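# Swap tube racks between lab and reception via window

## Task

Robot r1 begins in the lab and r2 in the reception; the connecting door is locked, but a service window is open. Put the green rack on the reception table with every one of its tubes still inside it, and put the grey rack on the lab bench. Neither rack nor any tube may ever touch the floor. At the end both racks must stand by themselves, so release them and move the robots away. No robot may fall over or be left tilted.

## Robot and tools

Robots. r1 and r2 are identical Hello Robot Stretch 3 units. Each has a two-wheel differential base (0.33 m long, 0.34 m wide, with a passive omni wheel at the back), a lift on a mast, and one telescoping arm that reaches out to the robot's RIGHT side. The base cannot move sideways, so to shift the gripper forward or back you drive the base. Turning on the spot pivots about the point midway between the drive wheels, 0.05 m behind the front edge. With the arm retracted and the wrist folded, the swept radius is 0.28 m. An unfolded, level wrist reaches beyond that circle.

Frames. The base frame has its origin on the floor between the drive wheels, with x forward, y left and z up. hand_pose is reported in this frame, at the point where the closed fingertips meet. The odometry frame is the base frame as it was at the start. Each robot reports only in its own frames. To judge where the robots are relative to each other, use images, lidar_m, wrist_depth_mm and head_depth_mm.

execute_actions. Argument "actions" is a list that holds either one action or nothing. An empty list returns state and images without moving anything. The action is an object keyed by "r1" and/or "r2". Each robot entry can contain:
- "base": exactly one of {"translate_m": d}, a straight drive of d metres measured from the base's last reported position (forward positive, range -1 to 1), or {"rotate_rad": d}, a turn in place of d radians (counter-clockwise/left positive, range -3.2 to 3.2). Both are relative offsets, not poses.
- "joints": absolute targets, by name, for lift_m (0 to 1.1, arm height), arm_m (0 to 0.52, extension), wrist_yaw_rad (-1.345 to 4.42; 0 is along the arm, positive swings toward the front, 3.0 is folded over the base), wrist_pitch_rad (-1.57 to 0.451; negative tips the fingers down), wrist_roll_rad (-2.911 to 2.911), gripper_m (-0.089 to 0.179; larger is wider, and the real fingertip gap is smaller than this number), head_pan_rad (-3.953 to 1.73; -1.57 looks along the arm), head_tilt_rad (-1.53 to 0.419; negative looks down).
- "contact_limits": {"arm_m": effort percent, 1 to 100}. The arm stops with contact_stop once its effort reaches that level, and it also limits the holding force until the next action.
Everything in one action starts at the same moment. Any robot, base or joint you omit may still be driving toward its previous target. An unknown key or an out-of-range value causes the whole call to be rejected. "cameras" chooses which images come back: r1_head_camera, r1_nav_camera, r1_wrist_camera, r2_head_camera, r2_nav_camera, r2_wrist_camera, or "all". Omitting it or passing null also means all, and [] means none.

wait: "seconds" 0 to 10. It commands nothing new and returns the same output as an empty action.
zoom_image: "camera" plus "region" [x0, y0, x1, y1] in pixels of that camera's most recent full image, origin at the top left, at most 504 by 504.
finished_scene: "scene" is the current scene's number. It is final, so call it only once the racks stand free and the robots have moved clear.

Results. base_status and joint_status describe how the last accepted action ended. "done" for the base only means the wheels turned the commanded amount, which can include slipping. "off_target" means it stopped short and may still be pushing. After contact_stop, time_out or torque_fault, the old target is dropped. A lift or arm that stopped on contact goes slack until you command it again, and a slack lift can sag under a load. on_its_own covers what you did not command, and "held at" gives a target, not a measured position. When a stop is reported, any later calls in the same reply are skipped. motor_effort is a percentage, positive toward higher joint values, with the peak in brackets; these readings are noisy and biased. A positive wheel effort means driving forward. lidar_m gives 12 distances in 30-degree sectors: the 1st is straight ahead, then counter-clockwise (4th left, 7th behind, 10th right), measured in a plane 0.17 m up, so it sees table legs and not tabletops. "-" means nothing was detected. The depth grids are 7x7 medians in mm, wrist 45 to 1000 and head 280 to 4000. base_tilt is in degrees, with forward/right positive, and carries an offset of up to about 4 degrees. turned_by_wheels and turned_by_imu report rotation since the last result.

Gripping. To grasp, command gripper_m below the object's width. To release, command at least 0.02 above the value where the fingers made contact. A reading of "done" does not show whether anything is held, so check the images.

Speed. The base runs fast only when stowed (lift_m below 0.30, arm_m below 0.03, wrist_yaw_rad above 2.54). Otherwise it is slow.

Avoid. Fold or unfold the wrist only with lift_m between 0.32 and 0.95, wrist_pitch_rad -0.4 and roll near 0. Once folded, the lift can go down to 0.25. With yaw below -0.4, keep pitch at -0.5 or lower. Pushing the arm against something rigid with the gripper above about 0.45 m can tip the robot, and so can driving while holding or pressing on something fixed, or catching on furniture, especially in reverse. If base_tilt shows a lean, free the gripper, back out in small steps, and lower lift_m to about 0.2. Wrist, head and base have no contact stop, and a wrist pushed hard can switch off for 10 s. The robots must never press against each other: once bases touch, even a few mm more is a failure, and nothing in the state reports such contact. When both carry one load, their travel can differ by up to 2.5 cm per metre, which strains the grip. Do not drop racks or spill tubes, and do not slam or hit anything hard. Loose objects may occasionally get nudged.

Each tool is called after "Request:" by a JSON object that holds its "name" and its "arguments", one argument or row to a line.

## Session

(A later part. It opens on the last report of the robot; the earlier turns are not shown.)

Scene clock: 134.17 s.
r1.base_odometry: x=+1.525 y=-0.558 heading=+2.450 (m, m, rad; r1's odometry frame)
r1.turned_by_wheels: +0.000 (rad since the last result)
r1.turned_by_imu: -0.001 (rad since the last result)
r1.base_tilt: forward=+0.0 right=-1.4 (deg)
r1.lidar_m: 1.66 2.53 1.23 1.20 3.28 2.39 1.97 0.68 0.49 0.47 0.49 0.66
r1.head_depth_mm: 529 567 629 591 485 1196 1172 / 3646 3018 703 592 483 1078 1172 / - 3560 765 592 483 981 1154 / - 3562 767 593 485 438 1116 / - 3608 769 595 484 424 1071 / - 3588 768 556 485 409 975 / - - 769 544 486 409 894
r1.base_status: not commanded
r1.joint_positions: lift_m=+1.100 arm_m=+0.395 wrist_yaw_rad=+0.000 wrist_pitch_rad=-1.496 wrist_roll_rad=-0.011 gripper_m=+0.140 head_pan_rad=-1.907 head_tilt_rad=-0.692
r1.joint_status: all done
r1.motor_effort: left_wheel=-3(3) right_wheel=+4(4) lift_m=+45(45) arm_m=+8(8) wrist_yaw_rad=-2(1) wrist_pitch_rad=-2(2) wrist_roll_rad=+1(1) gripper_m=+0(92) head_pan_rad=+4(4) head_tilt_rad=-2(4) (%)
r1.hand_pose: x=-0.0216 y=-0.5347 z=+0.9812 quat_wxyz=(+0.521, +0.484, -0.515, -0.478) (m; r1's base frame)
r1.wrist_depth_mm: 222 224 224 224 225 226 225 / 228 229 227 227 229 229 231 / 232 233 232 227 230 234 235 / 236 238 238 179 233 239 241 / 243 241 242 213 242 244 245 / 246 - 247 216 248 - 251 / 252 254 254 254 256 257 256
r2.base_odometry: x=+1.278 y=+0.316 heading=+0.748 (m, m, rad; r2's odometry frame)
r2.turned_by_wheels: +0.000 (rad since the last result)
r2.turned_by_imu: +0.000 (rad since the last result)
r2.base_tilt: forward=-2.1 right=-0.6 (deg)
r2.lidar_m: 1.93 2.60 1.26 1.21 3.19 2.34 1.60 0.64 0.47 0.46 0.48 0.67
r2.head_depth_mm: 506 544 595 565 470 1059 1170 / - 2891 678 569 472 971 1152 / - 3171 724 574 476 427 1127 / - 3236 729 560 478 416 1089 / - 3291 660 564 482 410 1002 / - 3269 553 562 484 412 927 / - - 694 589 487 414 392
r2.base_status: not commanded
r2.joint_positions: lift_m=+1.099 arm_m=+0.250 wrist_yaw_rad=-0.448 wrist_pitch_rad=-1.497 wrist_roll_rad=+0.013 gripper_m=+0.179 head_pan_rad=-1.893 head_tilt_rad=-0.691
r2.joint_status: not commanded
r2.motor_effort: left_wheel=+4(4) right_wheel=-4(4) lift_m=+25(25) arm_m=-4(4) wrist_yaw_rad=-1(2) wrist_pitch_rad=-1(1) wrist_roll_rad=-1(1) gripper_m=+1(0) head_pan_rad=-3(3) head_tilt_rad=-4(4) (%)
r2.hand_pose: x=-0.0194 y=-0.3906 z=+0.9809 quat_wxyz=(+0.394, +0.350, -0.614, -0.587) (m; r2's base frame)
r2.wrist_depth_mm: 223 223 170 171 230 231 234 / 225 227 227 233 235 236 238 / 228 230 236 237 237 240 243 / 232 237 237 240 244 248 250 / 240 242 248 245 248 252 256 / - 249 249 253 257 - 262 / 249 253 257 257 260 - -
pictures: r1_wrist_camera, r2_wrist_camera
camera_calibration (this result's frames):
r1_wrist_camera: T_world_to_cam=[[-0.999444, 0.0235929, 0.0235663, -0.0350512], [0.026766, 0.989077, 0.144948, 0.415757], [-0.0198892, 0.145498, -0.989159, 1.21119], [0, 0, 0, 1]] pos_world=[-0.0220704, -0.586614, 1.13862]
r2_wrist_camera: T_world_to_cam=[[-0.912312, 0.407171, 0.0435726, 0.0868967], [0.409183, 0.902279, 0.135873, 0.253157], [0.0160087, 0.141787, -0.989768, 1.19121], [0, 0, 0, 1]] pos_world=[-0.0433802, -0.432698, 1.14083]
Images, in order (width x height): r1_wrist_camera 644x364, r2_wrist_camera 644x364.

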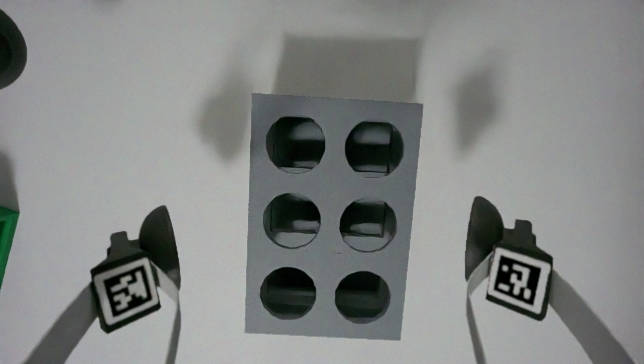

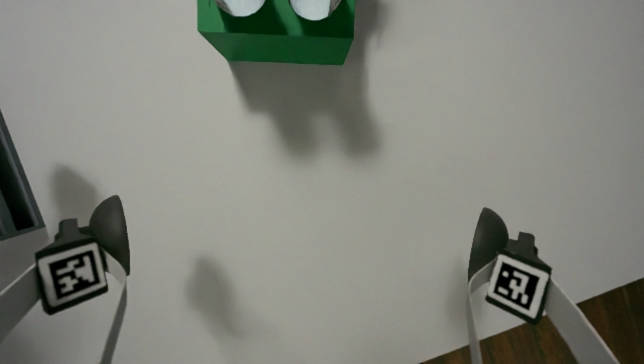

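Request:
{"name": "execute_actions", "arguments": {
  "actions": [
    {"r1":{"joints":{"arm_m":0.4,"lift_m":1.054}}}
  ],
  "cameras": []
}}

Request:
{"name": "execute_actions", "arguments": {
  "actions": [
    {"r1":{"joints":{"gripper_m":0.035}}}
  ],
  "cameras": []
}}

Request:
{"name": "execute_actions", "arguments": {
  "actions": [
    {"r1":{"joints":{"lift_m":1.1,"arm_m":0.25}},"r2":{"base":{"translate_m":-0.06},"joints":{"arm_m":0.405}}}
  ],
  "cameras": ["r1_wrist_camera","r2_wrist_camera"]
}}

Scene clock: 135.67 s.
r1.base_odometry: x=+1.525 y=-0.558 heading=+2.450 (m, m, rad; r1's odometry frame)
r1.turned_by_wheels: +0.000 (rad since the last result)
r1.turned_by_imu: +0.000 (rad since the last result)
r1.base_tilt: forward=+0.0 right=-1.3 (deg)
r1.lidar_m: 1.65 2.53 1.23 1.20 3.30 2.39 1.97 0.68 0.49 0.47 0.49 0.66
r1.head_depth_mm: - - - 590 485 1197 1175 / - - 704 590 483 1080 1171 / - 3122 763 592 483 979 1153 / - 3542 767 592 484 438 1115 / - 3592 766 593 484 425 1068 / - 3599 769 556 486 409 973 / - - 739 544 486 409 892
r1.base_status: not commanded
r1.joint_positions: lift_m=+1.054 arm_m=+0.400 wrist_yaw_rad=+0.000 wrist_pitch_rad=-1.496 wrist_roll_rad=-0.011 gripper_m=+0.140 head_pan_rad=-1.907 head_tilt_rad=-0.692
r1.joint_status: all done
r1.motor_effort: left_wheel=-3(3) right_wheel=+4(4) lift_m=+33(40) arm_m=+7(10) wrist_yaw_rad=-1(1) wrist_pitch_rad=-2(2) wrist_roll_rad=+1(1) gripper_m=+0(0) head_pan_rad=+5(4) head_tilt_rad=-4(3) (%)
r1.hand_pose: x=-0.0216 y=-0.5397 z=+0.9356 quat_wxyz=(+0.521, +0.484, -0.515, -0.478) (m; r1's base frame)
r1.wrist_depth_mm: 180 180 181 182 181 182 183 / 183 184 183 184 185 186 186 / 187 188 184 129 129 190 190 / 191 192 186 134 163 193 194 / 195 194 192 135 136 197 199 / 199 - 168 139 168 - 202 / 204 205 177 142 175 207 207
r2.base_odometry: x=+1.278 y=+0.316 heading=+0.748 (m, m, rad; r2's odometry frame)
r2.turned_by_wheels: +0.000 (rad since the last result)
r2.turned_by_imu: +0.000 (rad since the last result)
r2.base_tilt: forward=-2.1 right=-0.5 (deg)
r2.lidar_m: 1.93 2.60 1.26 1.21 3.17 2.33 1.61 0.64 0.47 0.46 0.48 0.67
r2.head_depth_mm: 507 545 596 566 469 1059 1162 / - 2896 678 569 473 977 1154 / - 3213 722 574 475 427 1123 / - 3245 728 561 478 417 1083 / - 3322 659 564 481 411 1002 / - 3223 552 560 483 412 924 / - - 696 588 487 414 393
r2.base_status: not commanded
r2.joint_positions: lift_m=+1.099 arm_m=+0.250 wrist_yaw_rad=-0.448 wrist_pitch_rad=-1.497 wrist_roll_rad=+0.013 gripper_m=+0.179 head_pan_rad=-1.893 head_tilt_rad=-0.691
r2.joint_status: not commanded
r2.motor_effort: left_wheel=+3(3) right_wheel=-4(4) lift_m=+25(25) arm_m=-5(4) wrist_yaw_rad=-2(2) wrist_pitch_rad=-1(1) wrist_roll_rad=-1(1) gripper_m=+1(0) head_pan_rad=-3(3) head_tilt_rad=-4(4) (%)
r2.hand_pose: x=-0.0194 y=-0.3906 z=+0.9809 quat_wxyz=(+0.394, +0.350, -0.614, -0.587) (m; r2's base frame)
r2.wrist_depth_mm: 222 223 170 171 228 232 234 / 226 226 229 232 236 236 240 / 228 231 232 236 239 242 243 / 232 237 236 242 244 247 247 / 237 240 244 245 249 250 255 / - 248 250 250 254 - 261 / 249 251 254 257 261 - -
pictures: none
No camera images: the call's "cameras" was empty. Leave "cameras" out to get every camera's image.

Scene clock: 137.20 s.
r1.base_odometry: x=+1.525 y=-0.558 heading=+2.450 (m, m, rad; r1's odometry frame)
r1.turned_by_wheels: +0.000 (rad since the last result)
r1.turned_by_imu: +0.000 (rad since the last result)
r1.base_tilt: forward=+0.0 right=-1.4 (deg)
r1.lidar_m: 1.66 2.53 1.23 1.20 3.29 2.39 1.97 0.68 0.49 0.47 0.49 0.66
r1.head_depth_mm: - - - 591 485 1198 1170 / - - 704 592 482 1075 1172 / - 3137 765 592 484 979 1150 / - 3537 765 593 485 438 1116 / - 3599 768 594 484 425 1066 / - 3623 768 557 484 409 973 / - - 739 543 485 409 894
r1.base_status: not commanded
r1.joint_positions: lift_m=+1.054 arm_m=+0.400 wrist_yaw_rad=+0.000 wrist_pitch_rad=-1.496 wrist_roll_rad=-0.009 gripper_m=+0.036 head_pan_rad=-1.907 head_tilt_rad=-0.692
r1.joint_status: all done
r1.motor_effort: left_wheel=-4(4) right_wheel=+6(7) lift_m=+33(33) arm_m=+8(7) wrist_yaw_rad=+0(1) wrist_pitch_rad=-2(2) wrist_roll_rad=-1(1) gripper_m=-21(100) head_pan_rad=+4(4) head_tilt_rad=-3(3) (%)
r1.hand_pose: x=-0.0216 y=-0.5395 z=+0.9356 quat_wxyz=(+0.521, +0.483, -0.516, -0.479) (m; r1's base frame)
r1.wrist_depth_mm: 181 182 182 182 183 183 184 / 185 185 185 185 186 186 187 / 188 189 184 130 131 191 191 / 192 193 186 164 165 194 194 / 197 197 136 136 136 199 199 / 200 202 141 140 143 202 203 / 204 205 174 143 176 207 208
r2.base_odometry: x=+1.278 y=+0.316 heading=+0.748 (m, m, rad; r2's odometry frame)
r2.turned_by_wheels: +0.000 (rad since the last result)
r2.turned_by_imu: +0.000 (rad since the last result)
r2.base_tilt: forward=-2.1 right=-0.6 (deg)
r2.lidar_m: 1.93 2.60 1.26 1.21 3.19 2.33 1.60 0.64 0.48 0.46 0.48 0.67
r2.head_depth_mm: 506 544 596 566 470 1058 1170 / - 2908 675 570 474 974 1152 / - 3216 723 573 475 427 1118 / - 3228 730 560 478 417 1080 / - 3300 657 565 481 410 998 / - 3177 552 561 484 413 926 / - - 695 589 487 415 393
r2.base_status: not commanded
r2.joint_positions: lift_m=+1.099 arm_m=+0.250 wrist_yaw_rad=-0.448 wrist_pitch_rad=-1.497 wrist_roll_rad=+0.013 gripper_m=+0.179 head_pan_rad=-1.893 head_tilt_rad=-0.691
r2.joint_status: not commanded
r2.motor_effort: left_wheel=+4(4) right_wheel=-4(3) lift_m=+25(26) arm_m=-5(5) wrist_yaw_rad=-1(1) wrist_pitch_rad=-1(1) wrist_roll_rad=-1(1) gripper_m=+0(1) head_pan_rad=-3(3) head_tilt_rad=-4(4) (%)
r2.hand_pose: x=-0.0194 y=-0.3906 z=+0.9809 quat_wxyz=(+0.394, +0.350, -0.614, -0.587) (m; r2's base frame)
r2.wrist_depth_mm: 220 221 170 171 230 232 234 / 224 227 231 231 234 238 241 / 231 232 234 236 239 241 244 / 233 238 239 241 245 246 247 / 236 241 245 249 250 251 256 / - 247 248 251 257 - 262 / 248 251 251 259 260 - -
pictures: none
No camera images: the call's "cameras" was empty. Leave "cameras" out to get every camera's image.

Scene clock: 139.97 s.
r1.base_odometry: x=+1.525 y=-0.558 heading=+2.450 (m, m, rad; r1's odometry frame)
r1.turned_by_wheels: +0.000 (rad since the last result)
r1.turned_by_imu: +0.000 (rad since the last result)
r1.base_tilt: forward=+0.0 right=-1.4 (deg)
r1.lidar_m: 1.66 2.53 1.23 1.19 3.29 2.39 1.97 0.68 0.49 0.47 0.49 0.66
r1.head_depth_mm: 536 567 630 590 485 1198 1167 / 3642 3049 704 591 482 1073 1170 / - 3562 764 592 483 977 1152 / - 3609 765 593 484 437 1118 / - 3558 767 594 472 424 1068 / - 3796 738 455 426 409 975 / - - - 470 450 410 891
r1.base_status: not commanded
r1.joint_positions: lift_m=+1.100 arm_m=+0.250 wrist_yaw_rad=+0.000 wrist_pitch_rad=-1.495 wrist_roll_rad=-0.007 gripper_m=+0.036 head_pan_rad=-1.907 head_tilt_rad=-0.692
r1.joint_status: all done
r1.motor_effort: left_wheel=-3(4) right_wheel=+4(7) lift_m=+46(49) arm_m=-7(7) wrist_yaw_rad=+0(1) wrist_pitch_rad=-2(6) wrist_roll_rad=-1(2) gripper_m=-18(21) head_pan_rad=+5(4) head_tilt_rad=-4(2) (%)
r1.hand_pose: x=-0.0216 y=-0.3906 z=+0.9811 quat_wxyz=(+0.520, +0.483, -0.516, -0.480) (m; r1's base frame)
r1.wrist_depth_mm: 224 224 225 225 225 225 226 / 227 228 228 229 230 229 230 / 233 232 163 133 136 236 236 / 238 239 190 139 169 239 241 / 242 243 162 142 142 246 245 / 247 249 147 147 148 251 250 / 253 252 205 173 200 256 256
r2.base_odometry: x=+1.234 y=+0.275 heading=+0.749 (m, m, rad; r2's odometry frame)
r2.turned_by_wheels: +0.000 (rad since the last result)
r2.turned_by_imu: +0.000 (rad since the last result)
r2.base_tilt: forward=-2.1 right=-0.6 (deg)
r2.lidar_m: 1.92 2.66 1.28 1.21 3.10 2.27 1.60 0.64 0.47 0.46 0.48 0.66
r2.head_depth_mm: 430 483 559 633 469 1056 1169 / 488 533 585 570 473 442 1154 / - 3061 697 573 476 425 1119 / - 3248 728 577 478 416 1087 / - 3327 738 583 480 410 999 / - 3304 633 567 484 412 920 / 2625 2911 560 547 486 414 390
r2.base_status: done
r2.joint_positions: lift_m=+1.099 arm_m=+0.405 wrist_yaw_rad=-0.449 wrist_pitch_rad=-1.497 wrist_roll_rad=+0.013 gripper_m=+0.179 head_pan_rad=-1.893 head_tilt_rad=-0.691
r2.joint_status: all done
r2.motor_effort: left_wheel=+4(6) right_wheel=-4(7) lift_m=+25(25) arm_m=+6(7) wrist_yaw_rad=-1(2) wrist_pitch_rad=-1(1) wrist_roll_rad=-1(1) gripper_m=+0(0) head_pan_rad=-3(3) head_tilt_rad=-4(4) (%)
r2.hand_pose: x=-0.0194 y=-0.5448 z=+0.9809 quat_wxyz=(+0.394, +0.350, -0.615, -0.587) (m; r2's base frame)
r2.wrist_depth_mm: 220 222 224 229 230 231 236 / 225 227 226 232 234 236 238 / 229 231 115 117 239 241 245 / 233 235 178 120 245 244 248 / 238 242 214 185 249 251 256 / - 246 178 187 257 - 261 / 249 251 126 127 262 265 266
pictures: r1_wrist_camera, r2_wrist_camera
camera_calibration (this result's frames):
r1_wrist_camera: T_world_to_cam=[[-0.999333, 0.0281378, 0.0232788, -0.0363867], [0.0312202, 0.988959, 0.144865, 0.273373], [-0.0189456, 0.145495, -0.989178, 1.19021], [0, 0, 0, 1]] pos_world=[-0.022348, -0.4425, 1.13857]
r2_wrist_camera: T_world_to_cam=[[-0.911838, 0.408231, 0.0435726, 0.150311], [0.410231, 0.901803, 0.135873, 0.392129], [0.0161735, 0.141769, -0.989768, 1.21308], [0, 0, 0, 1]] pos_world=[-0.0434236, -0.586961, 1.14083]
Images, in order (width x height): r1_wrist_camera 644x364, r2_wrist_camera 644x364.

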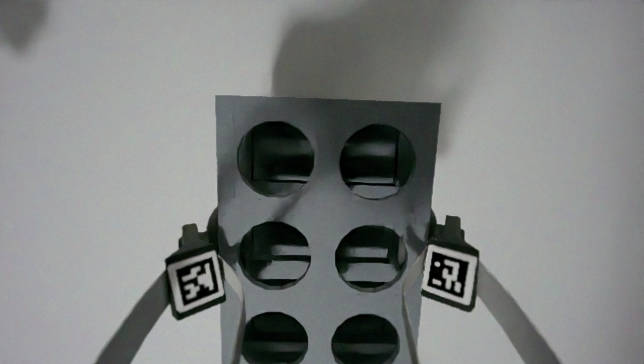

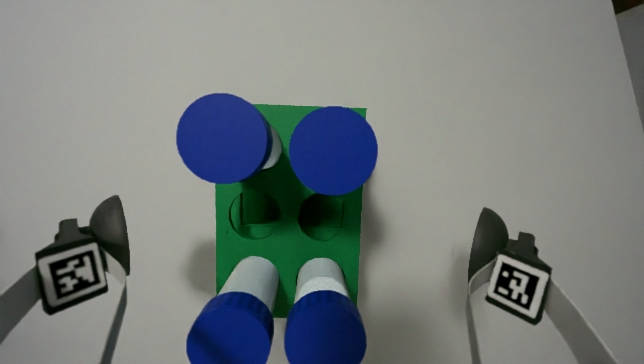

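Request:
{"name": "execute_actions", "arguments": {
  "actions": [
    {"r1":{"joints":{"arm_m":0.08}},"r2":{"joints":{"arm_m":0.41,"lift_m":1.054}}}
  ],
  "cameras": []
}}

Request:
{"name": "execute_actions", "arguments": {
  "actions": [
    {"r2":{"joints":{"gripper_m":0.03}}}
  ],
  "cameras": []
}}

Request:
{"name": "execute_actions", "arguments": {
  "actions": [
    {"r2":{"joints":{"lift_m":1.1,"arm_m":0.2}}}
  ],
  "cameras": ["r2_wrist_camera"]
}}

Scene clock: 142.93 s.
r1.base_odometry: x=+1.525 y=-0.558 heading=+2.450 (m, m, rad; r1's odometry frame)
r1.turned_by_wheels: +0.000 (rad since the last result)
r1.turned_by_imu: -0.001 (rad since the last result)
r1.base_tilt: forward=+0.0 right=-1.3 (deg)
r1.lidar_m: 1.66 2.53 1.23 1.20 3.31 2.39 1.98 0.68 0.49 0.47 0.49 0.66
r1.head_depth_mm: 536 568 629 591 485 1193 1173 / 3560 648 705 592 483 1076 1176 / - - 765 591 483 977 1150 / - - 766 594 497 423 1114 / - - 768 613 379 323 312 / - - - - 359 323 327 / - - - - 461 383 895
r1.base_status: not commanded
r1.joint_positions: lift_m=+1.100 arm_m=+0.080 wrist_yaw_rad=+0.000 wrist_pitch_rad=-1.496 wrist_roll_rad=-0.008 gripper_m=+0.036 head_pan_rad=-1.907 head_tilt_rad=-0.692
r1.joint_status: all done
r1.motor_effort: left_wheel=-3(3) right_wheel=+4(4) lift_m=+46(46) arm_m=-7(7) wrist_yaw_rad=-1(0) wrist_pitch_rad=-2(2) wrist_roll_rad=-1(1) gripper_m=-17(18) head_pan_rad=+4(4) head_tilt_rad=-3(4) (%)
r1.hand_pose: x=-0.0216 y=-0.2206 z=+0.9811 quat_wxyz=(+0.520, +0.483, -0.516, -0.479) (m; r1's base frame)
r1.wrist_depth_mm: 224 225 224 226 226 227 227 / 229 229 228 230 229 231 230 / 234 233 164 133 136 235 236 / - - 191 139 169 - - / - - 162 142 142 - - / - - 147 147 148 - - / - - 205 173 200 - -
r2.base_odometry: x=+1.234 y=+0.275 heading=+0.749 (m, m, rad; r2's odometry frame)
r2.turned_by_wheels: +0.000 (rad since the last result)
r2.turned_by_imu: +0.000 (rad since the last result)
r2.base_tilt: forward=-2.1 right=-0.5 (deg)
r2.lidar_m: 1.92 2.66 1.29 1.20 3.12 2.27 1.60 0.64 0.47 0.46 0.48 0.67
r2.head_depth_mm: - 501 558 633 471 1053 1168 / - 546 585 570 473 442 1152 / - 2994 695 573 476 425 1117 / - 3258 729 577 478 416 1088 / - 3302 749 581 480 410 996 / - 3328 631 567 484 412 921 / - - 528 546 487 414 390
r2.base_status: not commanded
r2.joint_positions: lift_m=+1.054 arm_m=+0.410 wrist_yaw_rad=-0.449 wrist_pitch_rad=-1.497 wrist_roll_rad=+0.013 gripper_m=+0.179 head_pan_rad=-1.893 head_tilt_rad=-0.691
r2.joint_status: all done
r2.motor_effort: left_wheel=+4(4) right_wheel=-4(4) lift_m=+19(22) arm_m=+6(4) wrist_yaw_rad=-1(1) wrist_pitch_rad=-1(1) wrist_roll_rad=-1(1) gripper_m=+0(0) head_pan_rad=-3(3) head_tilt_rad=-4(4) (%)
r2.hand_pose: x=-0.0194 y=-0.5499 z=+0.9356 quat_wxyz=(+0.394, +0.350, -0.615, -0.587) (m; r2's base frame)
r2.wrist_depth_mm: 179 181 181 185 186 188 189 / 183 182 185 187 188 192 194 / 185 71 71 72 191 197 197 / 189 72 72 73 75 200 202 / 194 196 166 136 202 203 206 / - 200 140 142 206 - 212 / 200 203 130 131 211 213 215
pictures: none
No camera images: the call's "cameras" was empty. Leave "cameras" out to get every camera's image.

Scene clock: 144.90 s.
r1.base_odometry: x=+1.525 y=-0.558 heading=+2.450 (m, m, rad; r1's odometry frame)
r1.turned_by_wheels: +0.000 (rad since the last result)
r1.turned_by_imu: +0.000 (rad since the last result)
r1.base_tilt: forward=+0.0 right=-1.4 (deg)
r1.lidar_m: 1.65 2.53 1.23 1.20 3.28 2.40 1.98 0.68 0.49 0.47 0.49 0.66
r1.head_depth_mm: 537 567 630 591 485 1196 1171 / 3596 648 704 591 483 1077 1176 / - - 764 592 483 981 1149 / - - 766 592 497 423 1110 / - - 767 613 379 323 312 / - - - - 358 323 327 / - - - - 461 384 893
r1.base_status: not commanded
r1.joint_positions: lift_m=+1.100 arm_m=+0.080 wrist_yaw_rad=+0.000 wrist_pitch_rad=-1.496 wrist_roll_rad=-0.008 gripper_m=+0.036 head_pan_rad=-1.907 head_tilt_rad=-0.692
r1.joint_status: not commanded
r1.motor_effort: left_wheel=-3(3) right_wheel=+3(3) lift_m=+46(47) arm_m=-7(7) wrist_yaw_rad=+1(0) wrist_pitch_rad=-2(2) wrist_roll_rad=-2(1) gripper_m=-18(18) head_pan_rad=+4(4) head_tilt_rad=-3(4) (%)
r1.hand_pose: x=-0.0216 y=-0.2206 z=+0.9811 quat_wxyz=(+0.520, +0.483, -0.516, -0.479) (m; r1's base frame)
r1.wrist_depth_mm: 224 224 225 225 226 226 228 / 229 228 229 230 230 231 232 / 233 233 163 133 136 234 236 / - - 190 139 169 - - / - - 162 142 142 - - / - - 146 147 148 - - / - - 206 173 200 - -
r2.base_odometry: x=+1.234 y=+0.275 heading=+0.749 (m, m, rad; r2's odometry frame)
r2.turned_by_wheels: +0.000 (rad since the last result)
r2.turned_by_imu: +0.000 (rad since the last result)
r2.base_tilt: forward=-2.1 right=-0.6 (deg)
r2.lidar_m: 1.93 2.66 1.29 1.20 3.11 2.27 1.60 0.64 0.47 0.46 0.48 0.66
r2.head_depth_mm: - 500 559 636 471 1052 1172 / - 546 585 569 473 442 1156 / - 2983 699 574 476 425 1122 / - 3249 728 577 478 416 1084 / - 3266 735 582 480 410 996 / - 3300 688 556 484 412 923 / - - 540 546 485 414 390
r2.base_status: not commanded
r2.joint_positions: lift_m=+1.054 arm_m=+0.410 wrist_yaw_rad=-0.449 wrist_pitch_rad=-1.497 wrist_roll_rad=+0.013 gripper_m=+0.031 head_pan_rad=-1.893 head_tilt_rad=-0.691
r2.joint_status: all done
r2.motor_effort: left_wheel=+6(6) right_wheel=-11(11) lift_m=+19(19) arm_m=+5(6) wrist_yaw_rad=-1(1) wrist_pitch_rad=-1(1) wrist_roll_rad=-1(1) gripper_m=-25(98) head_pan_rad=-3(3) head_tilt_rad=-4(4) (%)
r2.hand_pose: x=-0.0193 y=-0.5498 z=+0.9356 quat_wxyz=(+0.394, +0.350, -0.614, -0.587) (m; r2's base frame)
r2.wrist_depth_mm: 181 181 183 185 187 188 189 / 184 184 186 189 191 192 194 / 187 73 73 74 74 196 197 / 192 74 73 75 75 199 204 / 195 196 138 139 109 205 207 / 200 201 142 141 208 208 211 / 203 207 126 134 212 214 216
pictures: none
No camera images: the call's "cameras" was empty. Leave "cameras" out to get every camera's image.

Scene clock: 147.70 s.
r1.base_odometry: x=+1.525 y=-0.558 heading=+2.450 (m, m, rad; r1's odometry frame)
r1.turned_by_wheels: +0.000 (rad since the last result)
r1.turned_by_imu: -0.001 (rad since the last result)
r1.base_tilt: forward=+0.0 right=-1.4 (deg)
r1.lidar_m: 1.66 2.53 1.23 1.20 3.29 2.39 1.97 0.68 0.49 0.47 0.49 0.66
r1.head_depth_mm: 537 567 629 590 485 1198 1175 / 3547 650 704 592 483 1077 1173 / - - 763 592 483 977 1157 / - - 767 593 496 423 1114 / - - 767 613 378 324 312 / - - - - 359 323 327 / - - - - 462 384 893
r1.base_status: not commanded
r1.joint_positions: lift_m=+1.100 arm_m=+0.080 wrist_yaw_rad=+0.000 wrist_pitch_rad=-1.496 wrist_roll_rad=-0.008 gripper_m=+0.036 head_pan_rad=-1.907 head_tilt_rad=-0.692
r1.joint_status: not commanded
r1.motor_effort: left_wheel=-3(3) right_wheel=+4(4) lift_m=+46(46) arm_m=-7(7) wrist_yaw_rad=+0(0) wrist_pitch_rad=-2(2) wrist_roll_rad=-1(1) gripper_m=-18(17) head_pan_rad=+4(4) head_tilt_rad=-4(3) (%)
r1.hand_pose: x=-0.0216 y=-0.2206 z=+0.9811 quat_wxyz=(+0.520, +0.483, -0.516, -0.479) (m; r1's base frame)
r1.wrist_depth_mm: 224 224 225 226 226 227 227 / 228 229 228 230 231 231 232 / 233 234 163 134 136 235 237 / - - 191 139 169 - - / - - 161 142 142 - - / - - 147 147 148 - - / - - 205 173 199 - -
r2.base_odometry: x=+1.234 y=+0.275 heading=+0.749 (m, m, rad; r2's odometry frame)
r2.turned_by_wheels: +0.000 (rad since the last result)
r2.turned_by_imu: -0.001 (rad since the last result)
r2.base_tilt: forward=-2.1 right=-0.5 (deg)
r2.lidar_m: 1.92 2.66 1.29 1.20 3.10 2.27 1.60 0.64 0.47 0.46 0.48 0.66
r2.head_depth_mm: 431 483 561 634 470 1058 1172 / 488 532 586 570 473 442 1151 / - 3098 698 574 476 425 1121 / - 3259 729 578 477 417 1084 / - 3267 737 443 393 411 999 / - 3567 767 383 370 413 924 / - - - 388 374 414 390
r2.base_status: not commanded
r2.joint_positions: lift_m=+1.099 arm_m=+0.200 wrist_yaw_rad=-0.449 wrist_pitch_rad=-1.496 wrist_roll_rad=+0.013 gripper_m=+0.031 head_pan_rad=-1.893 head_tilt_rad=-0.691
r2.joint_status: all done
r2.motor_effort: left_wheel=+4(7) right_wheel=-3(11) lift_m=+27(32) arm_m=-4(8) wrist_yaw_rad=+0(1) wrist_pitch_rad=-1(4) wrist_roll_rad=-1(1) gripper_m=-20(24) head_pan_rad=-3(3) head_tilt_rad=-4(4) (%)
r2.hand_pose: x=-0.0195 y=-0.3409 z=+0.9808 quat_wxyz=(+0.394, +0.349, -0.615, -0.587) (m; r2's base frame)
r2.wrist_depth_mm: 221 223 224 226 230 232 235 / 226 227 228 232 233 236 239 / 230 231 74 133 134 242 244 / 234 77 76 77 77 244 253 / 237 241 78 143 80 252 255 / 242 247 149 149 253 - - / 250 253 133 133 - - -
pictures: r2_wrist_camera
camera_calibration (this result's frames):
r2_wrist_camera: T_world_to_cam=[[-0.911811, 0.408287, 0.0436137, 0.066888], [0.410315, 0.90198, 0.134438, 0.209755], [0.0155506, 0.140477, -0.989962, 1.18379], [0, 0, 0, 1]] pos_world=[-0.0434848, -0.3828, 1.14079]
Images, in order (width x height): r2_wrist_camera 644x364.

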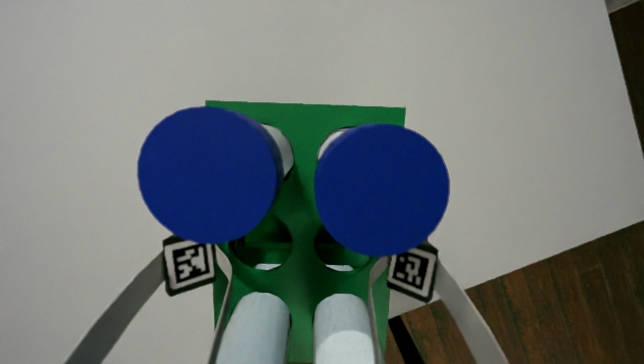

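Request:
{"name": "execute_actions", "arguments": {
  "actions": [
    {"r1":{"base":{"rotate_rad":1.7}},"r2":{"base":{"rotate_rad":1.35},"joints":{"arm_m":0.1}}}
  ],
  "cameras": []
}}

Request:
{"name": "execute_actions", "arguments": {
  "actions": [
    {"r1":{"base":{"translate_m":0.72},"joints":{"lift_m":0.99}},"r2":{"base":{"translate_m":0.74},"joints":{"lift_m":0.99}}}
  ],
  "cameras": []
}}

Request:
{"name": "execute_actions", "arguments": {
  "actions": [
    {"r1":{"base":{"rotate_rad":1.42},"joints":{"arm_m":0.48,"head_pan_rad":-1.5}},"r2":{"base":{"rotate_rad":1.74},"joints":{"arm_m":0.48,"head_pan_rad":-1.5}}}
  ]
}}

Scene clock: 151.63 s.
r1.base_odometry: x=+1.525 y=-0.558 heading=-2.133 (m, m, rad; r1's odometry frame)
r1.turned_by_wheels: +1.700 (rad since the last result)
r1.turned_by_imu: +1.717 (rad since the last result)
r1.base_tilt: forward=+0.0 right=-1.4 (deg)
r1.lidar_m: 1.20 2.95 2.33 1.31 0.61 0.48 0.47 0.51 0.76 2.45 2.63 1.23
r1.head_depth_mm: 791 826 874 590 524 1066 1110 / 929 971 1091 642 1287 1303 1174 / 1110 - 1411 1599 1568 1356 1176 / - - 2040 1936 1651 1270 1113 / - - 2546 2040 379 323 312 / - - - - 359 323 327 / - - - - 1534 1276 1166
r1.base_status: done
r1.joint_positions: lift_m=+1.100 arm_m=+0.080 wrist_yaw_rad=+0.000 wrist_pitch_rad=-1.496 wrist_roll_rad=-0.008 gripper_m=+0.036 head_pan_rad=-1.907 head_tilt_rad=-0.692
r1.joint_status: not commanded
r1.motor_effort: left_wheel=-3(7) right_wheel=+4(10) lift_m=+46(46) arm_m=-7(7) wrist_yaw_rad=+1(1) wrist_pitch_rad=-3(2) wrist_roll_rad=-1(1) gripper_m=-17(18) head_pan_rad=+4(4) head_tilt_rad=-3(4) (%)
r1.hand_pose: x=-0.0216 y=-0.2206 z=+0.9811 quat_wxyz=(+0.520, +0.483, -0.516, -0.479) (m; r1's base frame)
r1.wrist_depth_mm: - - - - - 936 613 / - - - - - 901 610 / - - 163 133 136 891 599 / - - 191 139 169 894 587 / - - 162 142 142 866 586 / - - 147 147 148 743 570 / - - 205 173 199 905 571
r2.base_odometry: x=+1.234 y=+0.275 heading=+2.098 (m, m, rad; r2's odometry frame)
r2.turned_by_wheels: +1.350 (rad since the last result)
r2.turned_by_imu: +1.376 (rad since the last result)
r2.base_tilt: forward=-2.1 right=-0.6 (deg)
r2.lidar_m: 1.28 1.21 2.46 2.22 0.83 0.51 0.46 0.46 0.55 1.05 2.56 3.08
r2.head_depth_mm: 3065 3120 709 566 471 434 1022 / 697 797 715 570 483 1073 1154 / 666 752 722 573 1108 1284 1178 / - - 729 612 1216 807 1163 / - - 709 637 361 291 1144 / - - - - 349 295 1154 / - - - - 1631 1319 1178
r2.base_status: done
r2.joint_positions: lift_m=+1.099 arm_m=+0.100 wrist_yaw_rad=-0.449 wrist_pitch_rad=-1.496 wrist_roll_rad=+0.013 gripper_m=+0.031 head_pan_rad=-1.893 head_tilt_rad=-0.691
r2.joint_status: all done
r2.motor_effort: left_wheel=-2(7) right_wheel=+4(10) lift_m=+27(27) arm_m=-4(4) wrist_yaw_rad=+1(1) wrist_pitch_rad=-1(1) wrist_roll_rad=-1(1) gripper_m=-20(20) head_pan_rad=-3(3) head_tilt_rad=-4(4) (%)
r2.hand_pose: x=-0.0195 y=-0.2409 z=+0.9808 quat_wxyz=(+0.394, +0.349, -0.615, -0.587) (m; r2's base frame)
r2.wrist_depth_mm: - - - - 732 230 234 / - - - - 908 236 239 / - - 74 133 134 243 244 / - 77 76 78 77 794 250 / - - 78 143 80 999 256 / - - 148 150 - - 265 / - - 134 133 - - 865
pictures: none
No camera images: the call's "cameras" was empty. Leave "cameras" out to get every camera's image.

Scene clock: 160.10 s.
r1.base_odometry: x=+1.141 y=-1.167 heading=-2.133 (m, m, rad; r1's odometry frame)
r1.turned_by_wheels: +0.000 (rad since the last result)
r1.turned_by_imu: -0.002 (rad since the last result)
r1.base_tilt: forward=+0.0 right=-1.4 (deg)
r1.lidar_m: 0.48 0.50 2.24 2.22 1.52 1.20 1.19 1.27 1.87 2.52 0.64 1.93
r1.head_depth_mm: 1928 2053 - - - 1358 1171 / 2299 2492 - - 1554 1358 1177 / 2290 2507 - - 1571 1359 1175 / 2229 2448 - - 1530 1389 406 / 2192 2370 - - - - 378 / 2137 2340 - - - - 385 / 2091 2324 - 1941 1591 1365 1176
r1.base_status: done
r1.joint_positions: lift_m=+0.990 arm_m=+0.080 wrist_yaw_rad=+0.000 wrist_pitch_rad=-1.496 wrist_roll_rad=-0.008 gripper_m=+0.036 head_pan_rad=-1.907 head_tilt_rad=-0.692
r1.joint_status: all done
r1.motor_effort: left_wheel=-3(5) right_wheel=+5(7) lift_m=+34(43) arm_m=-7(7) wrist_yaw_rad=+0(1) wrist_pitch_rad=-2(2) wrist_roll_rad=-1(1) gripper_m=-17(18) head_pan_rad=+4(4) head_tilt_rad=-4(3) (%)
r1.hand_pose: x=-0.0216 y=-0.2206 z=+0.8715 quat_wxyz=(+0.520, +0.483, -0.516, -0.479) (m; r1's base frame)
r1.wrist_depth_mm: 973 953 960 969 970 979 993 / - 990 980 974 - - - / - - 164 133 136 - - / - - 190 139 169 - - / - - 161 142 142 - - / - 932 147 147 148 - - / - - 206 172 199 - -
r2.base_odometry: x=+0.862 y=+0.914 heading=+2.098 (m, m, rad; r2's odometry frame)
r2.turned_by_wheels: +0.000 (rad since the last result)
r2.turned_by_imu: -0.001 (rad since the last result)
r2.base_tilt: forward=-2.1 right=-0.6 (deg)
r2.lidar_m: 0.73 0.55 0.57 2.35 2.11 1.32 1.18 1.19 1.43 2.40 2.41 0.57
r2.head_depth_mm: 1372 1479 - - 1467 1334 1171 / 1530 1624 - 1782 1568 1340 1176 / 1739 - 2235 1898 1572 1355 1181 / 1984 - - - 1547 445 424 / 2259 - - - - 417 365 / 2175 2357 - - - 343 371 / 2073 2229 - 2016 1609 1350 1196
r2.base_status: done
r2.joint_positions: lift_m=+0.990 arm_m=+0.100 wrist_yaw_rad=-0.449 wrist_pitch_rad=-1.496 wrist_roll_rad=+0.013 gripper_m=+0.031 head_pan_rad=-1.893 head_tilt_rad=-0.691
r2.joint_status: all done
r2.motor_effort: left_wheel=-2(4) right_wheel=+4(8) lift_m=+21(21) arm_m=-4(4) wrist_yaw_rad=-1(1) wrist_pitch_rad=-1(1) wrist_roll_rad=-1(1) gripper_m=-19(19) head_pan_rad=-3(3) head_tilt_rad=-4(4) (%)
r2.hand_pose: x=-0.0195 y=-0.2409 z=+0.8715 quat_wxyz=(+0.394, +0.349, -0.615, -0.587) (m; r2's base frame)
r2.wrist_depth_mm: 976 971 956 946 991 - - / 960 949 972 - - - - / 978 - 74 132 134 - - / - 76 76 78 77 - - / - 955 78 142 80 - - / 672 - 148 150 - - - / - - 134 134 - - -
pictures: none
No camera images: the call's "cameras" was empty. Leave "cameras" out to get every camera's image.

Scene clock: 164.23 s.
r1.base_odometry: x=+1.141 y=-1.167 heading=-0.713 (m, m, rad; r1's odometry frame)
r1.turned_by_wheels: +1.420 (rad since the last result)
r1.turned_by_imu: +1.434 (rad since the last result)
r1.base_tilt: forward=+0.0 right=-1.3 (deg)
r1.lidar_m: 2.22 1.77 1.24 1.18 1.22 1.61 2.52 2.59 0.64 0.69 0.48 2.33
r1.head_depth_mm: 2573 1314 1036 807 676 1352 1171 / - 1394 1040 809 678 1359 1173 / - - 1004 684 678 1360 1175 / 2691 1472 1045 760 679 1361 1179 / 2664 1488 1048 811 680 1277 1130 / 2667 2998 2254 811 679 841 1155 / 2665 2996 2538 1987 1502 1373 1177
r1.base_status: done
r1.joint_positions: lift_m=+0.990 arm_m=+0.480 wrist_yaw_rad=+0.000 wrist_pitch_rad=-1.496 wrist_roll_rad=-0.008 gripper_m=+0.036 head_pan_rad=-1.507 head_tilt_rad=-0.692
r1.joint_status: all done
r1.motor_effort: left_wheel=-3(8) right_wheel=+4(8) lift_m=+34(34) arm_m=+7(9) wrist_yaw_rad=+0(0) wrist_pitch_rad=-2(2) wrist_roll_rad=-1(1) gripper_m=-17(18) head_pan_rad=+4(43) head_tilt_rad=-3(3) (%)
r1.hand_pose: x=-0.0216 y=-0.6196 z=+0.8715 quat_wxyz=(+0.520, +0.483, -0.516, -0.479) (m; r1's base frame)
r1.wrist_depth_mm: 253 255 253 254 255 257 256 / 258 258 258 257 259 261 261 / 264 263 163 133 136 266 266 / 267 269 191 139 169 271 273 / 272 275 161 142 142 277 277 / 281 280 147 147 148 286 284 / 286 286 205 172 200 290 292
r2.base_odometry: x=+0.862 y=+0.914 heading=-2.445 (m, m, rad; r2's odometry frame)
r2.turned_by_wheels: +1.740 (rad since the last result)
r2.turned_by_imu: +1.773 (rad since the last result)
r2.base_tilt: forward=-2.2 right=-0.6 (deg)
r2.lidar_m: 2.35 1.67 1.23 1.18 1.22 1.65 2.40 2.49 0.57 1.17 0.55 2.47
r2.head_depth_mm: - 1243 969 772 675 1260 1144 / - 1256 977 777 679 1339 1174 / - - 674 720 682 1349 1180 / 2665 1345 960 763 689 1358 1183 / 2662 1370 997 794 690 1362 1187 / 2719 1448 1008 798 695 1371 1136 / 2731 2985 1150 807 700 868 1201
r2.base_status: done
r2.joint_positions: lift_m=+0.990 arm_m=+0.480 wrist_yaw_rad=-0.450 wrist_pitch_rad=-1.496 wrist_roll_rad=+0.013 gripper_m=+0.031 head_pan_rad=-1.507 head_tilt_rad=-0.691
r2.joint_status: all done
r2.motor_effort: left_wheel=-1(5) right_wheel=+3(9) lift_m=+21(21) arm_m=+5(6) wrist_yaw_rad=+0(0) wrist_pitch_rad=-1(1) wrist_roll_rad=-1(1) gripper_m=-20(20) head_pan_rad=+4(33) head_tilt_rad=-4(4) (%)
r2.hand_pose: x=-0.0195 y=-0.6201 z=+0.8715 quat_wxyz=(+0.394, +0.349, -0.615, -0.587) (m; r2's base frame)
r2.wrist_depth_mm: 251 249 255 257 263 263 264 / 255 257 260 262 264 267 270 / 261 261 74 133 134 274 276 / 265 77 76 77 77 280 282 / 272 271 78 143 80 283 289 / 273 278 148 150 293 292 - / 280 284 134 134 296 - -
pictures: r1_head_camera (sideways: a quarter turn clockwise sets it upright), r1_nav_camera (sideways: a quarter turn counterclockwise sets it upright), r1_wrist_camera, r2_head_camera (sideways: a quarter turn clockwise sets it upright), r2_nav_camera (sideways: a quarter turn counterclockwise sets it upright), r2_wrist_camera
camera_calibration (this result's frames):
r1_head_camera: T_world_to_cam=[[-0.0239481, 0.629481, -0.776647, 1.02668], [0.998678, 0.05041, 0.0100634, -0.0174995], [0.0454855, -0.775379, -0.629856, 0.776878], [0, 0, 0, 1]] pos_world=[0.00672681, -0.0430206, 1.28687]
r1_nav_camera: T_world_to_cam=[[0.0274322, -0.662573, 0.748495, -0.930803], [-0.998936, -0.0459449, -0.00406001, 0.0579753], [0.0370796, -0.747587, -0.663128, 0.823726], [0, 0, 0, 1]] pos_world=[0.0529041, 0.00174556, 1.24317]
r1_wrist_camera: T_world_to_cam=[[-0.999348, 0.0275549, 0.023319, -0.0277889], [0.0306572, 0.988916, 0.145276, 0.51534], [-0.0190574, 0.145896, -0.989116, 1.11532], [0, 0, 0, 1]] pos_world=[-0.0223146, -0.671583, 1.02896]
r2_head_camera: T_world_to_cam=[[-0.00245137, 0.651728, -0.758449, 1.007], [0.998661, 0.0407806, 0.0318147, -0.0513801], [0.0516645, -0.757355, -0.650956, 0.802253], [0, 0, 0, 1]] pos_world=[0.0123318, -0.0466011, 1.28762]
r2_nav_camera: T_world_to_cam=[[-0.0189154, -0.625228, 0.780213, -0.969382], [-0.995403, -0.0614991, -0.0734151, 0.145816], [0.0938836, -0.778015, -0.621191, 0.761542], [0, 0, 0, 1]] pos_world=[0.0553133, -0.00462533, 1.24009]
r2_wrist_camera: T_world_to_cam=[[-0.911636, 0.408678, 0.0436046, 0.185946], [0.410694, 0.901747, 0.134842, 0.475773], [0.0157865, 0.140835, -0.989907, 1.11499], [0, 0, 0, 1]] pos_world=[-0.0434838, -0.662049, 1.03148]
Images, in order (width x height): r1_head_camera 896x504, r1_nav_camera 672x504, r1_wrist_camera 644x364, r2_head_camera 896x504, r2_nav_camera 672x504, r2_wrist_camera 644x364.

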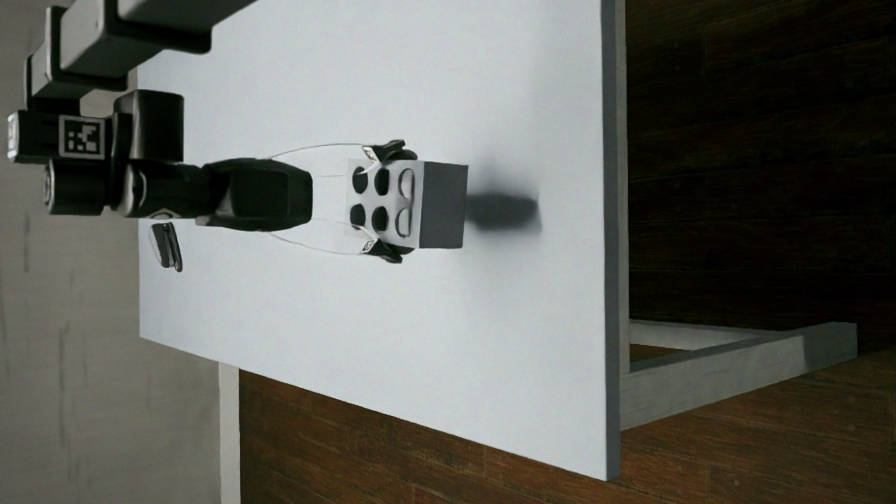

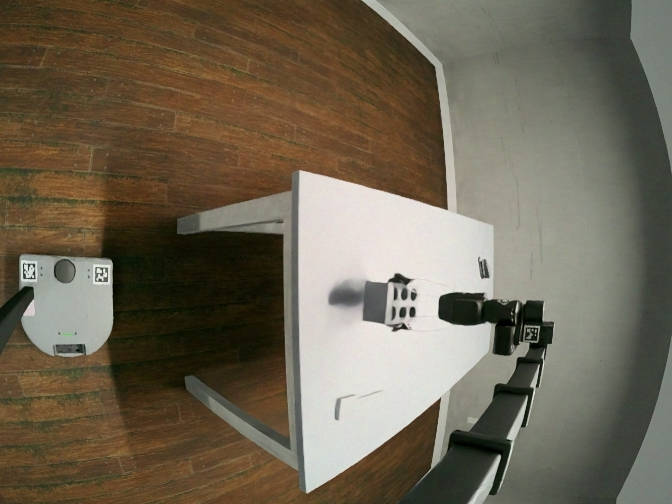

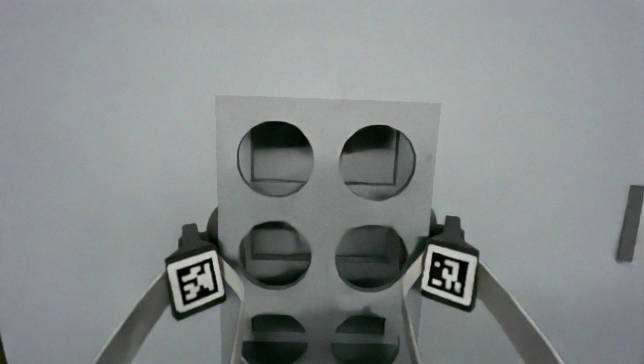

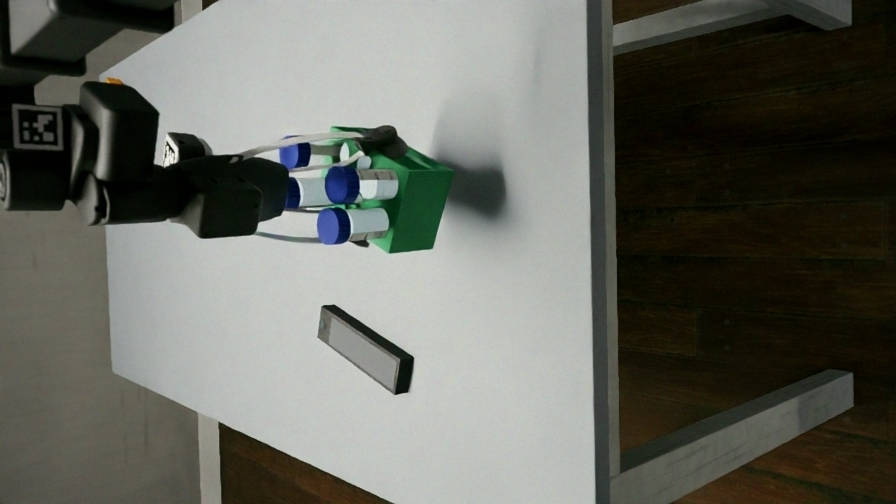

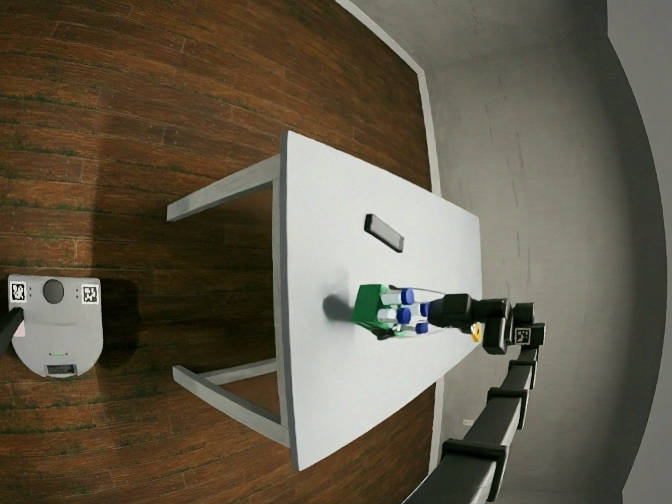

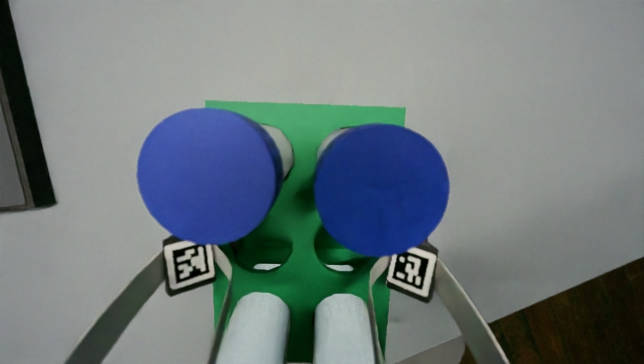

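Request:
{"name": "execute_actions", "arguments": {
  "actions": [
    {"r1":{"joints":{"lift_m":0.919}},"r2":{"joints":{"lift_m":0.919,"wrist_yaw_rad":0}}}
  ],
  "cameras": []
}}

Request:
{"name": "execute_actions", "arguments": {
  "actions": [
    {"r1":{"joints":{"gripper_m":0.075,"lift_m":0.908}},"r2":{"joints":{"gripper_m":0.075,"lift_m":0.908}}}
  ],
  "cameras": []
}}

Request:
{"name": "execute_actions", "arguments": {
  "actions": [
    {"r1":{"joints":{"gripper_m":0.17}},"r2":{"joints":{"gripper_m":0.17}}}
  ],
  "cameras": ["r1_wrist_camera","r2_wrist_camera"]
}}

Scene clock: 166.27 s.
r1.base_odometry: x=+1.141 y=-1.167 heading=-0.713 (m, m, rad; r1's odometry frame)
r1.turned_by_wheels: +0.000 (rad since the last result)
r1.turned_by_imu: +0.000 (rad since the last result)
r1.base_tilt: forward=+0.0 right=-1.4 (deg)
r1.lidar_m: 2.21 1.76 1.24 1.18 1.22 1.61 2.53 2.59 0.64 0.69 0.48 2.33
r1.head_depth_mm: 2672 2854 - 805 676 1357 1174 / 2687 - 1043 807 678 1357 1173 / 2686 - 983 739 679 1367 1174 / 2673 1479 1044 776 679 1361 1179 / 2663 1480 1050 812 679 1280 1135 / 2637 3010 2266 816 682 841 1159 / 2686 3018 2549 1986 1492 1365 1180
r1.base_status: not commanded
r1.joint_positions: lift_m=+0.919 arm_m=+0.480 wrist_yaw_rad=+0.000 wrist_pitch_rad=-1.497 wrist_roll_rad=-0.008 gripper_m=+0.036 head_pan_rad=-1.507 head_tilt_rad=-0.692
r1.joint_status: all done
r1.motor_effort: left_wheel=-3(3) right_wheel=+4(4) lift_m=+29(34) arm_m=+7(7) wrist_yaw_rad=+0(1) wrist_pitch_rad=-2(2) wrist_roll_rad=-1(1) gripper_m=-18(18) head_pan_rad=+5(4) head_tilt_rad=-3(4) (%)
r1.hand_pose: x=-0.0216 y=-0.6194 z=+0.8007 quat_wxyz=(+0.520, +0.483, -0.516, -0.480) (m; r1's base frame)
r1.wrist_depth_mm: 186 188 187 188 187 189 190 / 190 191 191 192 192 192 193 / 194 195 191 136 167 196 197 / 198 199 194 140 170 200 201 / 202 202 143 142 142 204 206 / 207 206 146 146 147 209 210 / 211 213 205 174 205 214 215
r2.base_odometry: x=+0.862 y=+0.914 heading=-2.445 (m, m, rad; r2's odometry frame)
r2.turned_by_wheels: +0.000 (rad since the last result)
r2.turned_by_imu: +0.000 (rad since the last result)
r2.base_tilt: forward=-2.2 right=-0.6 (deg)
r2.lidar_m: 2.34 1.67 1.24 1.18 1.22 1.65 2.40 2.49 0.56 1.17 0.55 2.47
r2.head_depth_mm: 2651 - 937 773 674 1260 1143 / 2643 1169 978 774 680 1349 1176 / 2659 - 888 696 682 1350 1178 / 2651 1343 994 768 688 1365 1185 / 2667 1364 999 794 691 1360 1194 / 2682 1447 1014 802 695 1371 1138 / 2747 2987 1148 805 698 874 1199
r2.base_status: not commanded
r2.joint_positions: lift_m=+0.919 arm_m=+0.480 wrist_yaw_rad=-0.002 wrist_pitch_rad=-1.497 wrist_roll_rad=+0.013 gripper_m=+0.031 head_pan_rad=-1.507 head_tilt_rad=-0.691
r2.joint_status: all done
r2.motor_effort: left_wheel=-2(3) right_wheel=+5(4) lift_m=+18(25) arm_m=+6(6) wrist_yaw_rad=+1(1) wrist_pitch_rad=-1(1) wrist_roll_rad=-1(1) gripper_m=-19(20) head_pan_rad=+4(4) head_tilt_rad=-3(4) (%)
r2.hand_pose: x=-0.0216 y=-0.6194 z=+0.8006 quat_wxyz=(+0.514, +0.478, -0.522, -0.485) (m; r2's base frame)
r2.wrist_depth_mm: 185 187 187 190 191 194 196 / 189 191 191 195 197 200 199 / 193 193 78 137 80 202 203 / 196 197 79 81 81 206 208 / 201 202 174 145 207 212 213 / 203 207 147 147 213 215 217 / 208 212 131 129 218 220 223
pictures: none
No camera images: the call's "cameras" was empty. Leave "cameras" out to get every camera's image.

Scene clock: 167.20 s.
r1.base_odometry: x=+1.141 y=-1.167 heading=-0.713 (m, m, rad; r1's odometry frame)
r1.turned_by_wheels: +0.000 (rad since the last result)
r1.turned_by_imu: +0.000 (rad since the last result)
r1.base_tilt: forward=+0.0 right=-1.3 (deg)
r1.lidar_m: 2.22 1.76 1.24 1.18 1.22 1.60 2.53 2.59 0.64 0.69 0.48 2.33
r1.head_depth_mm: 2675 2863 - 807 677 1350 1170 / 2684 - 1039 808 679 1360 1171 / 2681 - 1005 740 678 1354 1175 / 2687 1478 1047 784 678 1356 1177 / 2667 1482 1048 811 680 1275 1130 / 2673 3012 2274 812 680 843 1153 / 2654 2986 2546 1979 1503 1361 1175
r1.base_status: not commanded
r1.joint_positions: lift_m=+0.919 arm_m=+0.480 wrist_yaw_rad=+0.000 wrist_pitch_rad=-1.498 wrist_roll_rad=-0.008 gripper_m=+0.075 head_pan_rad=-1.507 head_tilt_rad=-0.692
r1.joint_status: lift_m contact_stop (moved -0.001 of -0.011); the others done
r1.on_its_own: lift_m is slack since a contact_stop, until your next command for it (your +0.908 is given up)
r1.motor_effort: left_wheel=-3(3) right_wheel=+3(5) lift_m=+39(40) arm_m=+7(7) wrist_yaw_rad=+0(1) wrist_pitch_rad=-1(2) wrist_roll_rad=-1(1) gripper_m=-3(78) head_pan_rad=+4(4) head_tilt_rad=-3(3) (%)
r1.hand_pose: x=-0.0216 y=-0.6192 z=+0.8000 quat_wxyz=(+0.520, +0.483, -0.516, -0.480) (m; r1's base frame)
r1.wrist_depth_mm: 186 186 186 187 187 188 188 / 189 190 190 190 191 192 192 / 193 194 190 135 166 196 196 / 197 197 193 139 169 200 200 / 202 202 157 142 142 203 205 / 206 206 145 146 146 209 209 / 211 210 203 174 205 213 214
r2.base_odometry: x=+0.862 y=+0.914 heading=-2.445 (m, m, rad; r2's odometry frame)
r2.turned_by_wheels: +0.000 (rad since the last result)
r2.turned_by_imu: +0.000 (rad since the last result)
r2.base_tilt: forward=-2.0 right=-0.6 (deg)
r2.lidar_m: 2.35 1.67 1.24 1.18 1.22 1.65 2.40 2.49 0.57 1.17 0.55 2.47
r2.head_depth_mm: 2664 - 934 775 675 1263 1139 / 2647 1180 979 779 678 1348 1175 / 2665 - 885 695 682 1357 1180 / 2635 1341 995 766 686 1359 1184 / 2660 1357 999 795 693 1362 1188 / 2718 1442 1008 798 696 1366 1132 / 2686 3011 1145 803 700 872 1201
r2.base_status: not commanded
r2.joint_positions: lift_m=+0.918 arm_m=+0.480 wrist_yaw_rad=-0.002 wrist_pitch_rad=-1.498 wrist_roll_rad=+0.013 gripper_m=+0.075 head_pan_rad=-1.507 head_tilt_rad=-0.692
r2.joint_status: lift_m contact_stop (moved -0.001 of -0.011); the others done
r2.on_its_own: lift_m is slack since a contact_stop, until your next command for it (your +0.908 is given up)
r2.motor_effort: left_wheel=-1(3) right_wheel=+3(4) lift_m=+22(26) arm_m=+6(5) wrist_yaw_rad=+1(1) wrist_pitch_rad=-1(1) wrist_roll_rad=-1(1) gripper_m=-2(69) head_pan_rad=+4(4) head_tilt_rad=-4(4) (%)
r2.hand_pose: x=-0.0216 y=-0.6192 z=+0.7998 quat_wxyz=(+0.514, +0.478, -0.521, -0.486) (m; r2's base frame)
r2.wrist_depth_mm: 185 184 187 190 192 192 196 / 188 189 191 194 196 197 198 / 190 191 77 135 79 201 203 / 197 195 78 80 80 204 209 / 199 201 174 145 147 211 213 / 204 205 145 148 211 215 217 / 208 210 128 129 216 218 221
pictures: none
No camera images: the call's "cameras" was empty. Leave "cameras" out to get every camera's image.

not run: a stop came earlier in this reply.

Request:
{"name": "execute_actions", "arguments": {
  "actions": [
    {"r1":{"joints":{"gripper_m":0.17,"lift_m":0.916}},"r2":{"joints":{"gripper_m":0.17,"lift_m":0.916}}}
  ],
  "cameras": ["r1_wrist_camera","r2_wrist_camera"]
}}

Scene clock: 168.97 s.
r1.base_odometry: x=+1.141 y=-1.167 heading=-0.713 (m, m, rad; r1's odometry frame)
r1.turned_by_wheels: +0.000 (rad since the last result)
r1.turned_by_imu: +0.000 (rad since the last result)
r1.base_tilt: forward=+0.0 right=-1.3 (deg)
r1.lidar_m: 2.22 1.76 1.24 1.18 1.21 1.61 2.52 2.58 0.64 0.68 0.48 2.33
r1.head_depth_mm: 2687 2847 - 806 677 1356 1172 / 2687 - 1041 807 679 1360 1171 / 2674 - 1043 740 678 1353 1179 / 2677 1478 1045 776 678 1365 1175 / 2681 1477 1047 811 680 1278 1132 / 2690 3006 2270 813 680 841 1154 / 2693 2978 2574 1976 1494 1360 1177
r1.base_status: not commanded
r1.joint_positions: lift_m=+0.916 arm_m=+0.480 wrist_yaw_rad=+0.000 wrist_pitch_rad=-1.498 wrist_roll_rad=-0.008 gripper_m=+0.170 head_pan_rad=-1.507 head_tilt_rad=-0.692
r1.joint_status: all done
r1.motor_effort: left_wheel=-2(3) right_wheel=+4(3) lift_m=+32(35) arm_m=+6(6) wrist_yaw_rad=+0(0) wrist_pitch_rad=-1(1) wrist_roll_rad=-1(1) gripper_m=+1(92) head_pan_rad=+4(4) head_tilt_rad=-3(3) (%)
r1.hand_pose: x=-0.0216 y=-0.6192 z=+0.7976 quat_wxyz=(+0.520, +0.483, -0.516, -0.480) (m; r1's base frame)
r1.wrist_depth_mm: 183 183 184 184 185 185 185 / 186 188 186 187 189 189 190 / 191 191 162 133 135 193 193 / 195 194 164 137 166 197 197 / 198 199 170 139 170 201 201 / - 204 172 143 172 206 207 / 209 207 199 173 178 210 212
r2.base_odometry: x=+0.862 y=+0.914 heading=-2.445 (m, m, rad; r2's odometry frame)
r2.turned_by_wheels: +0.000 (rad since the last result)
r2.turned_by_imu: +0.000 (rad since the last result)
r2.base_tilt: forward=-2.1 right=-0.6 (deg)
r2.lidar_m: 2.35 1.67 1.24 1.18 1.23 1.66 2.40 2.48 0.57 1.17 0.55 2.46
r2.head_depth_mm: 2701 - 934 773 673 1260 1138 / 2676 1173 978 776 680 1342 1178 / 2672 - 885 697 683 1349 1180 / 2663 1346 995 764 686 1361 1191 / 2660 1364 999 794 690 1364 1191 / 2692 1452 1013 799 696 1361 1134 / 2711 3012 1151 804 698 870 1197
r2.base_status: not commanded
r2.joint_positions: lift_m=+0.916 arm_m=+0.480 wrist_yaw_rad=-0.002 wrist_pitch_rad=-1.498 wrist_roll_rad=+0.013 gripper_m=+0.170 head_pan_rad=-1.507 head_tilt_rad=-0.692
r2.joint_status: all done
r2.motor_effort: left_wheel=-2(1) right_wheel=+3(3) lift_m=+19(22) arm_m=+5(6) wrist_yaw_rad=+1(1) wrist_pitch_rad=+0(0) wrist_roll_rad=-1(1) gripper_m=+0(83) head_pan_rad=+4(4) head_tilt_rad=-4(4) (%)
r2.hand_pose: x=-0.0216 y=-0.6192 z=+0.7976 quat_wxyz=(+0.514, +0.478, -0.521, -0.486) (m; r2's base frame)
r2.wrist_depth_mm: 182 183 184 187 189 192 192 / 186 187 188 190 193 193 197 / 189 188 74 134 76 197 201 / 194 194 76 77 77 203 204 / 197 199 173 142 202 208 211 / - 204 143 144 209 - 214 / 207 208 131 130 214 215 219
pictures: r1_wrist_camera, r2_wrist_camera
camera_calibration (this result's frames):
r1_wrist_camera: T_world_to_cam=[[-0.999348, 0.0275148, 0.0233673, -0.0261398], [0.0306582, 0.988658, 0.147021, 0.524117], [-0.019057, 0.147642, -0.988857, 1.04301], [0, 0, 0, 1]] pos_world=[-0.0223146, -0.671445, 0.954943]
r2_wrist_camera: T_world_to_cam=[[-0.998693, -0.0267719, 0.043544, -0.0846124], [-0.0205767, 0.990362, 0.136966, 0.529662], [-0.0467912, 0.135891, -0.989618, 1.03714], [0, 0, 0, 1]] pos_world=[-0.0250742, -0.66776, 0.957509]
Images, in order (width x height): r1_wrist_camera 644x364, r2_wrist_camera 644x364.

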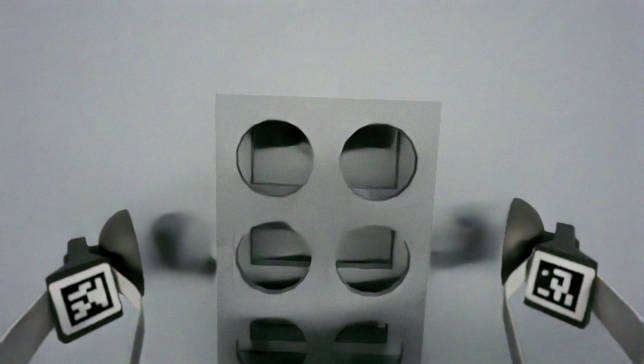

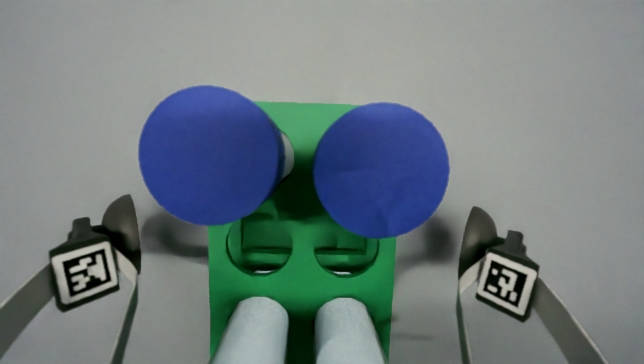

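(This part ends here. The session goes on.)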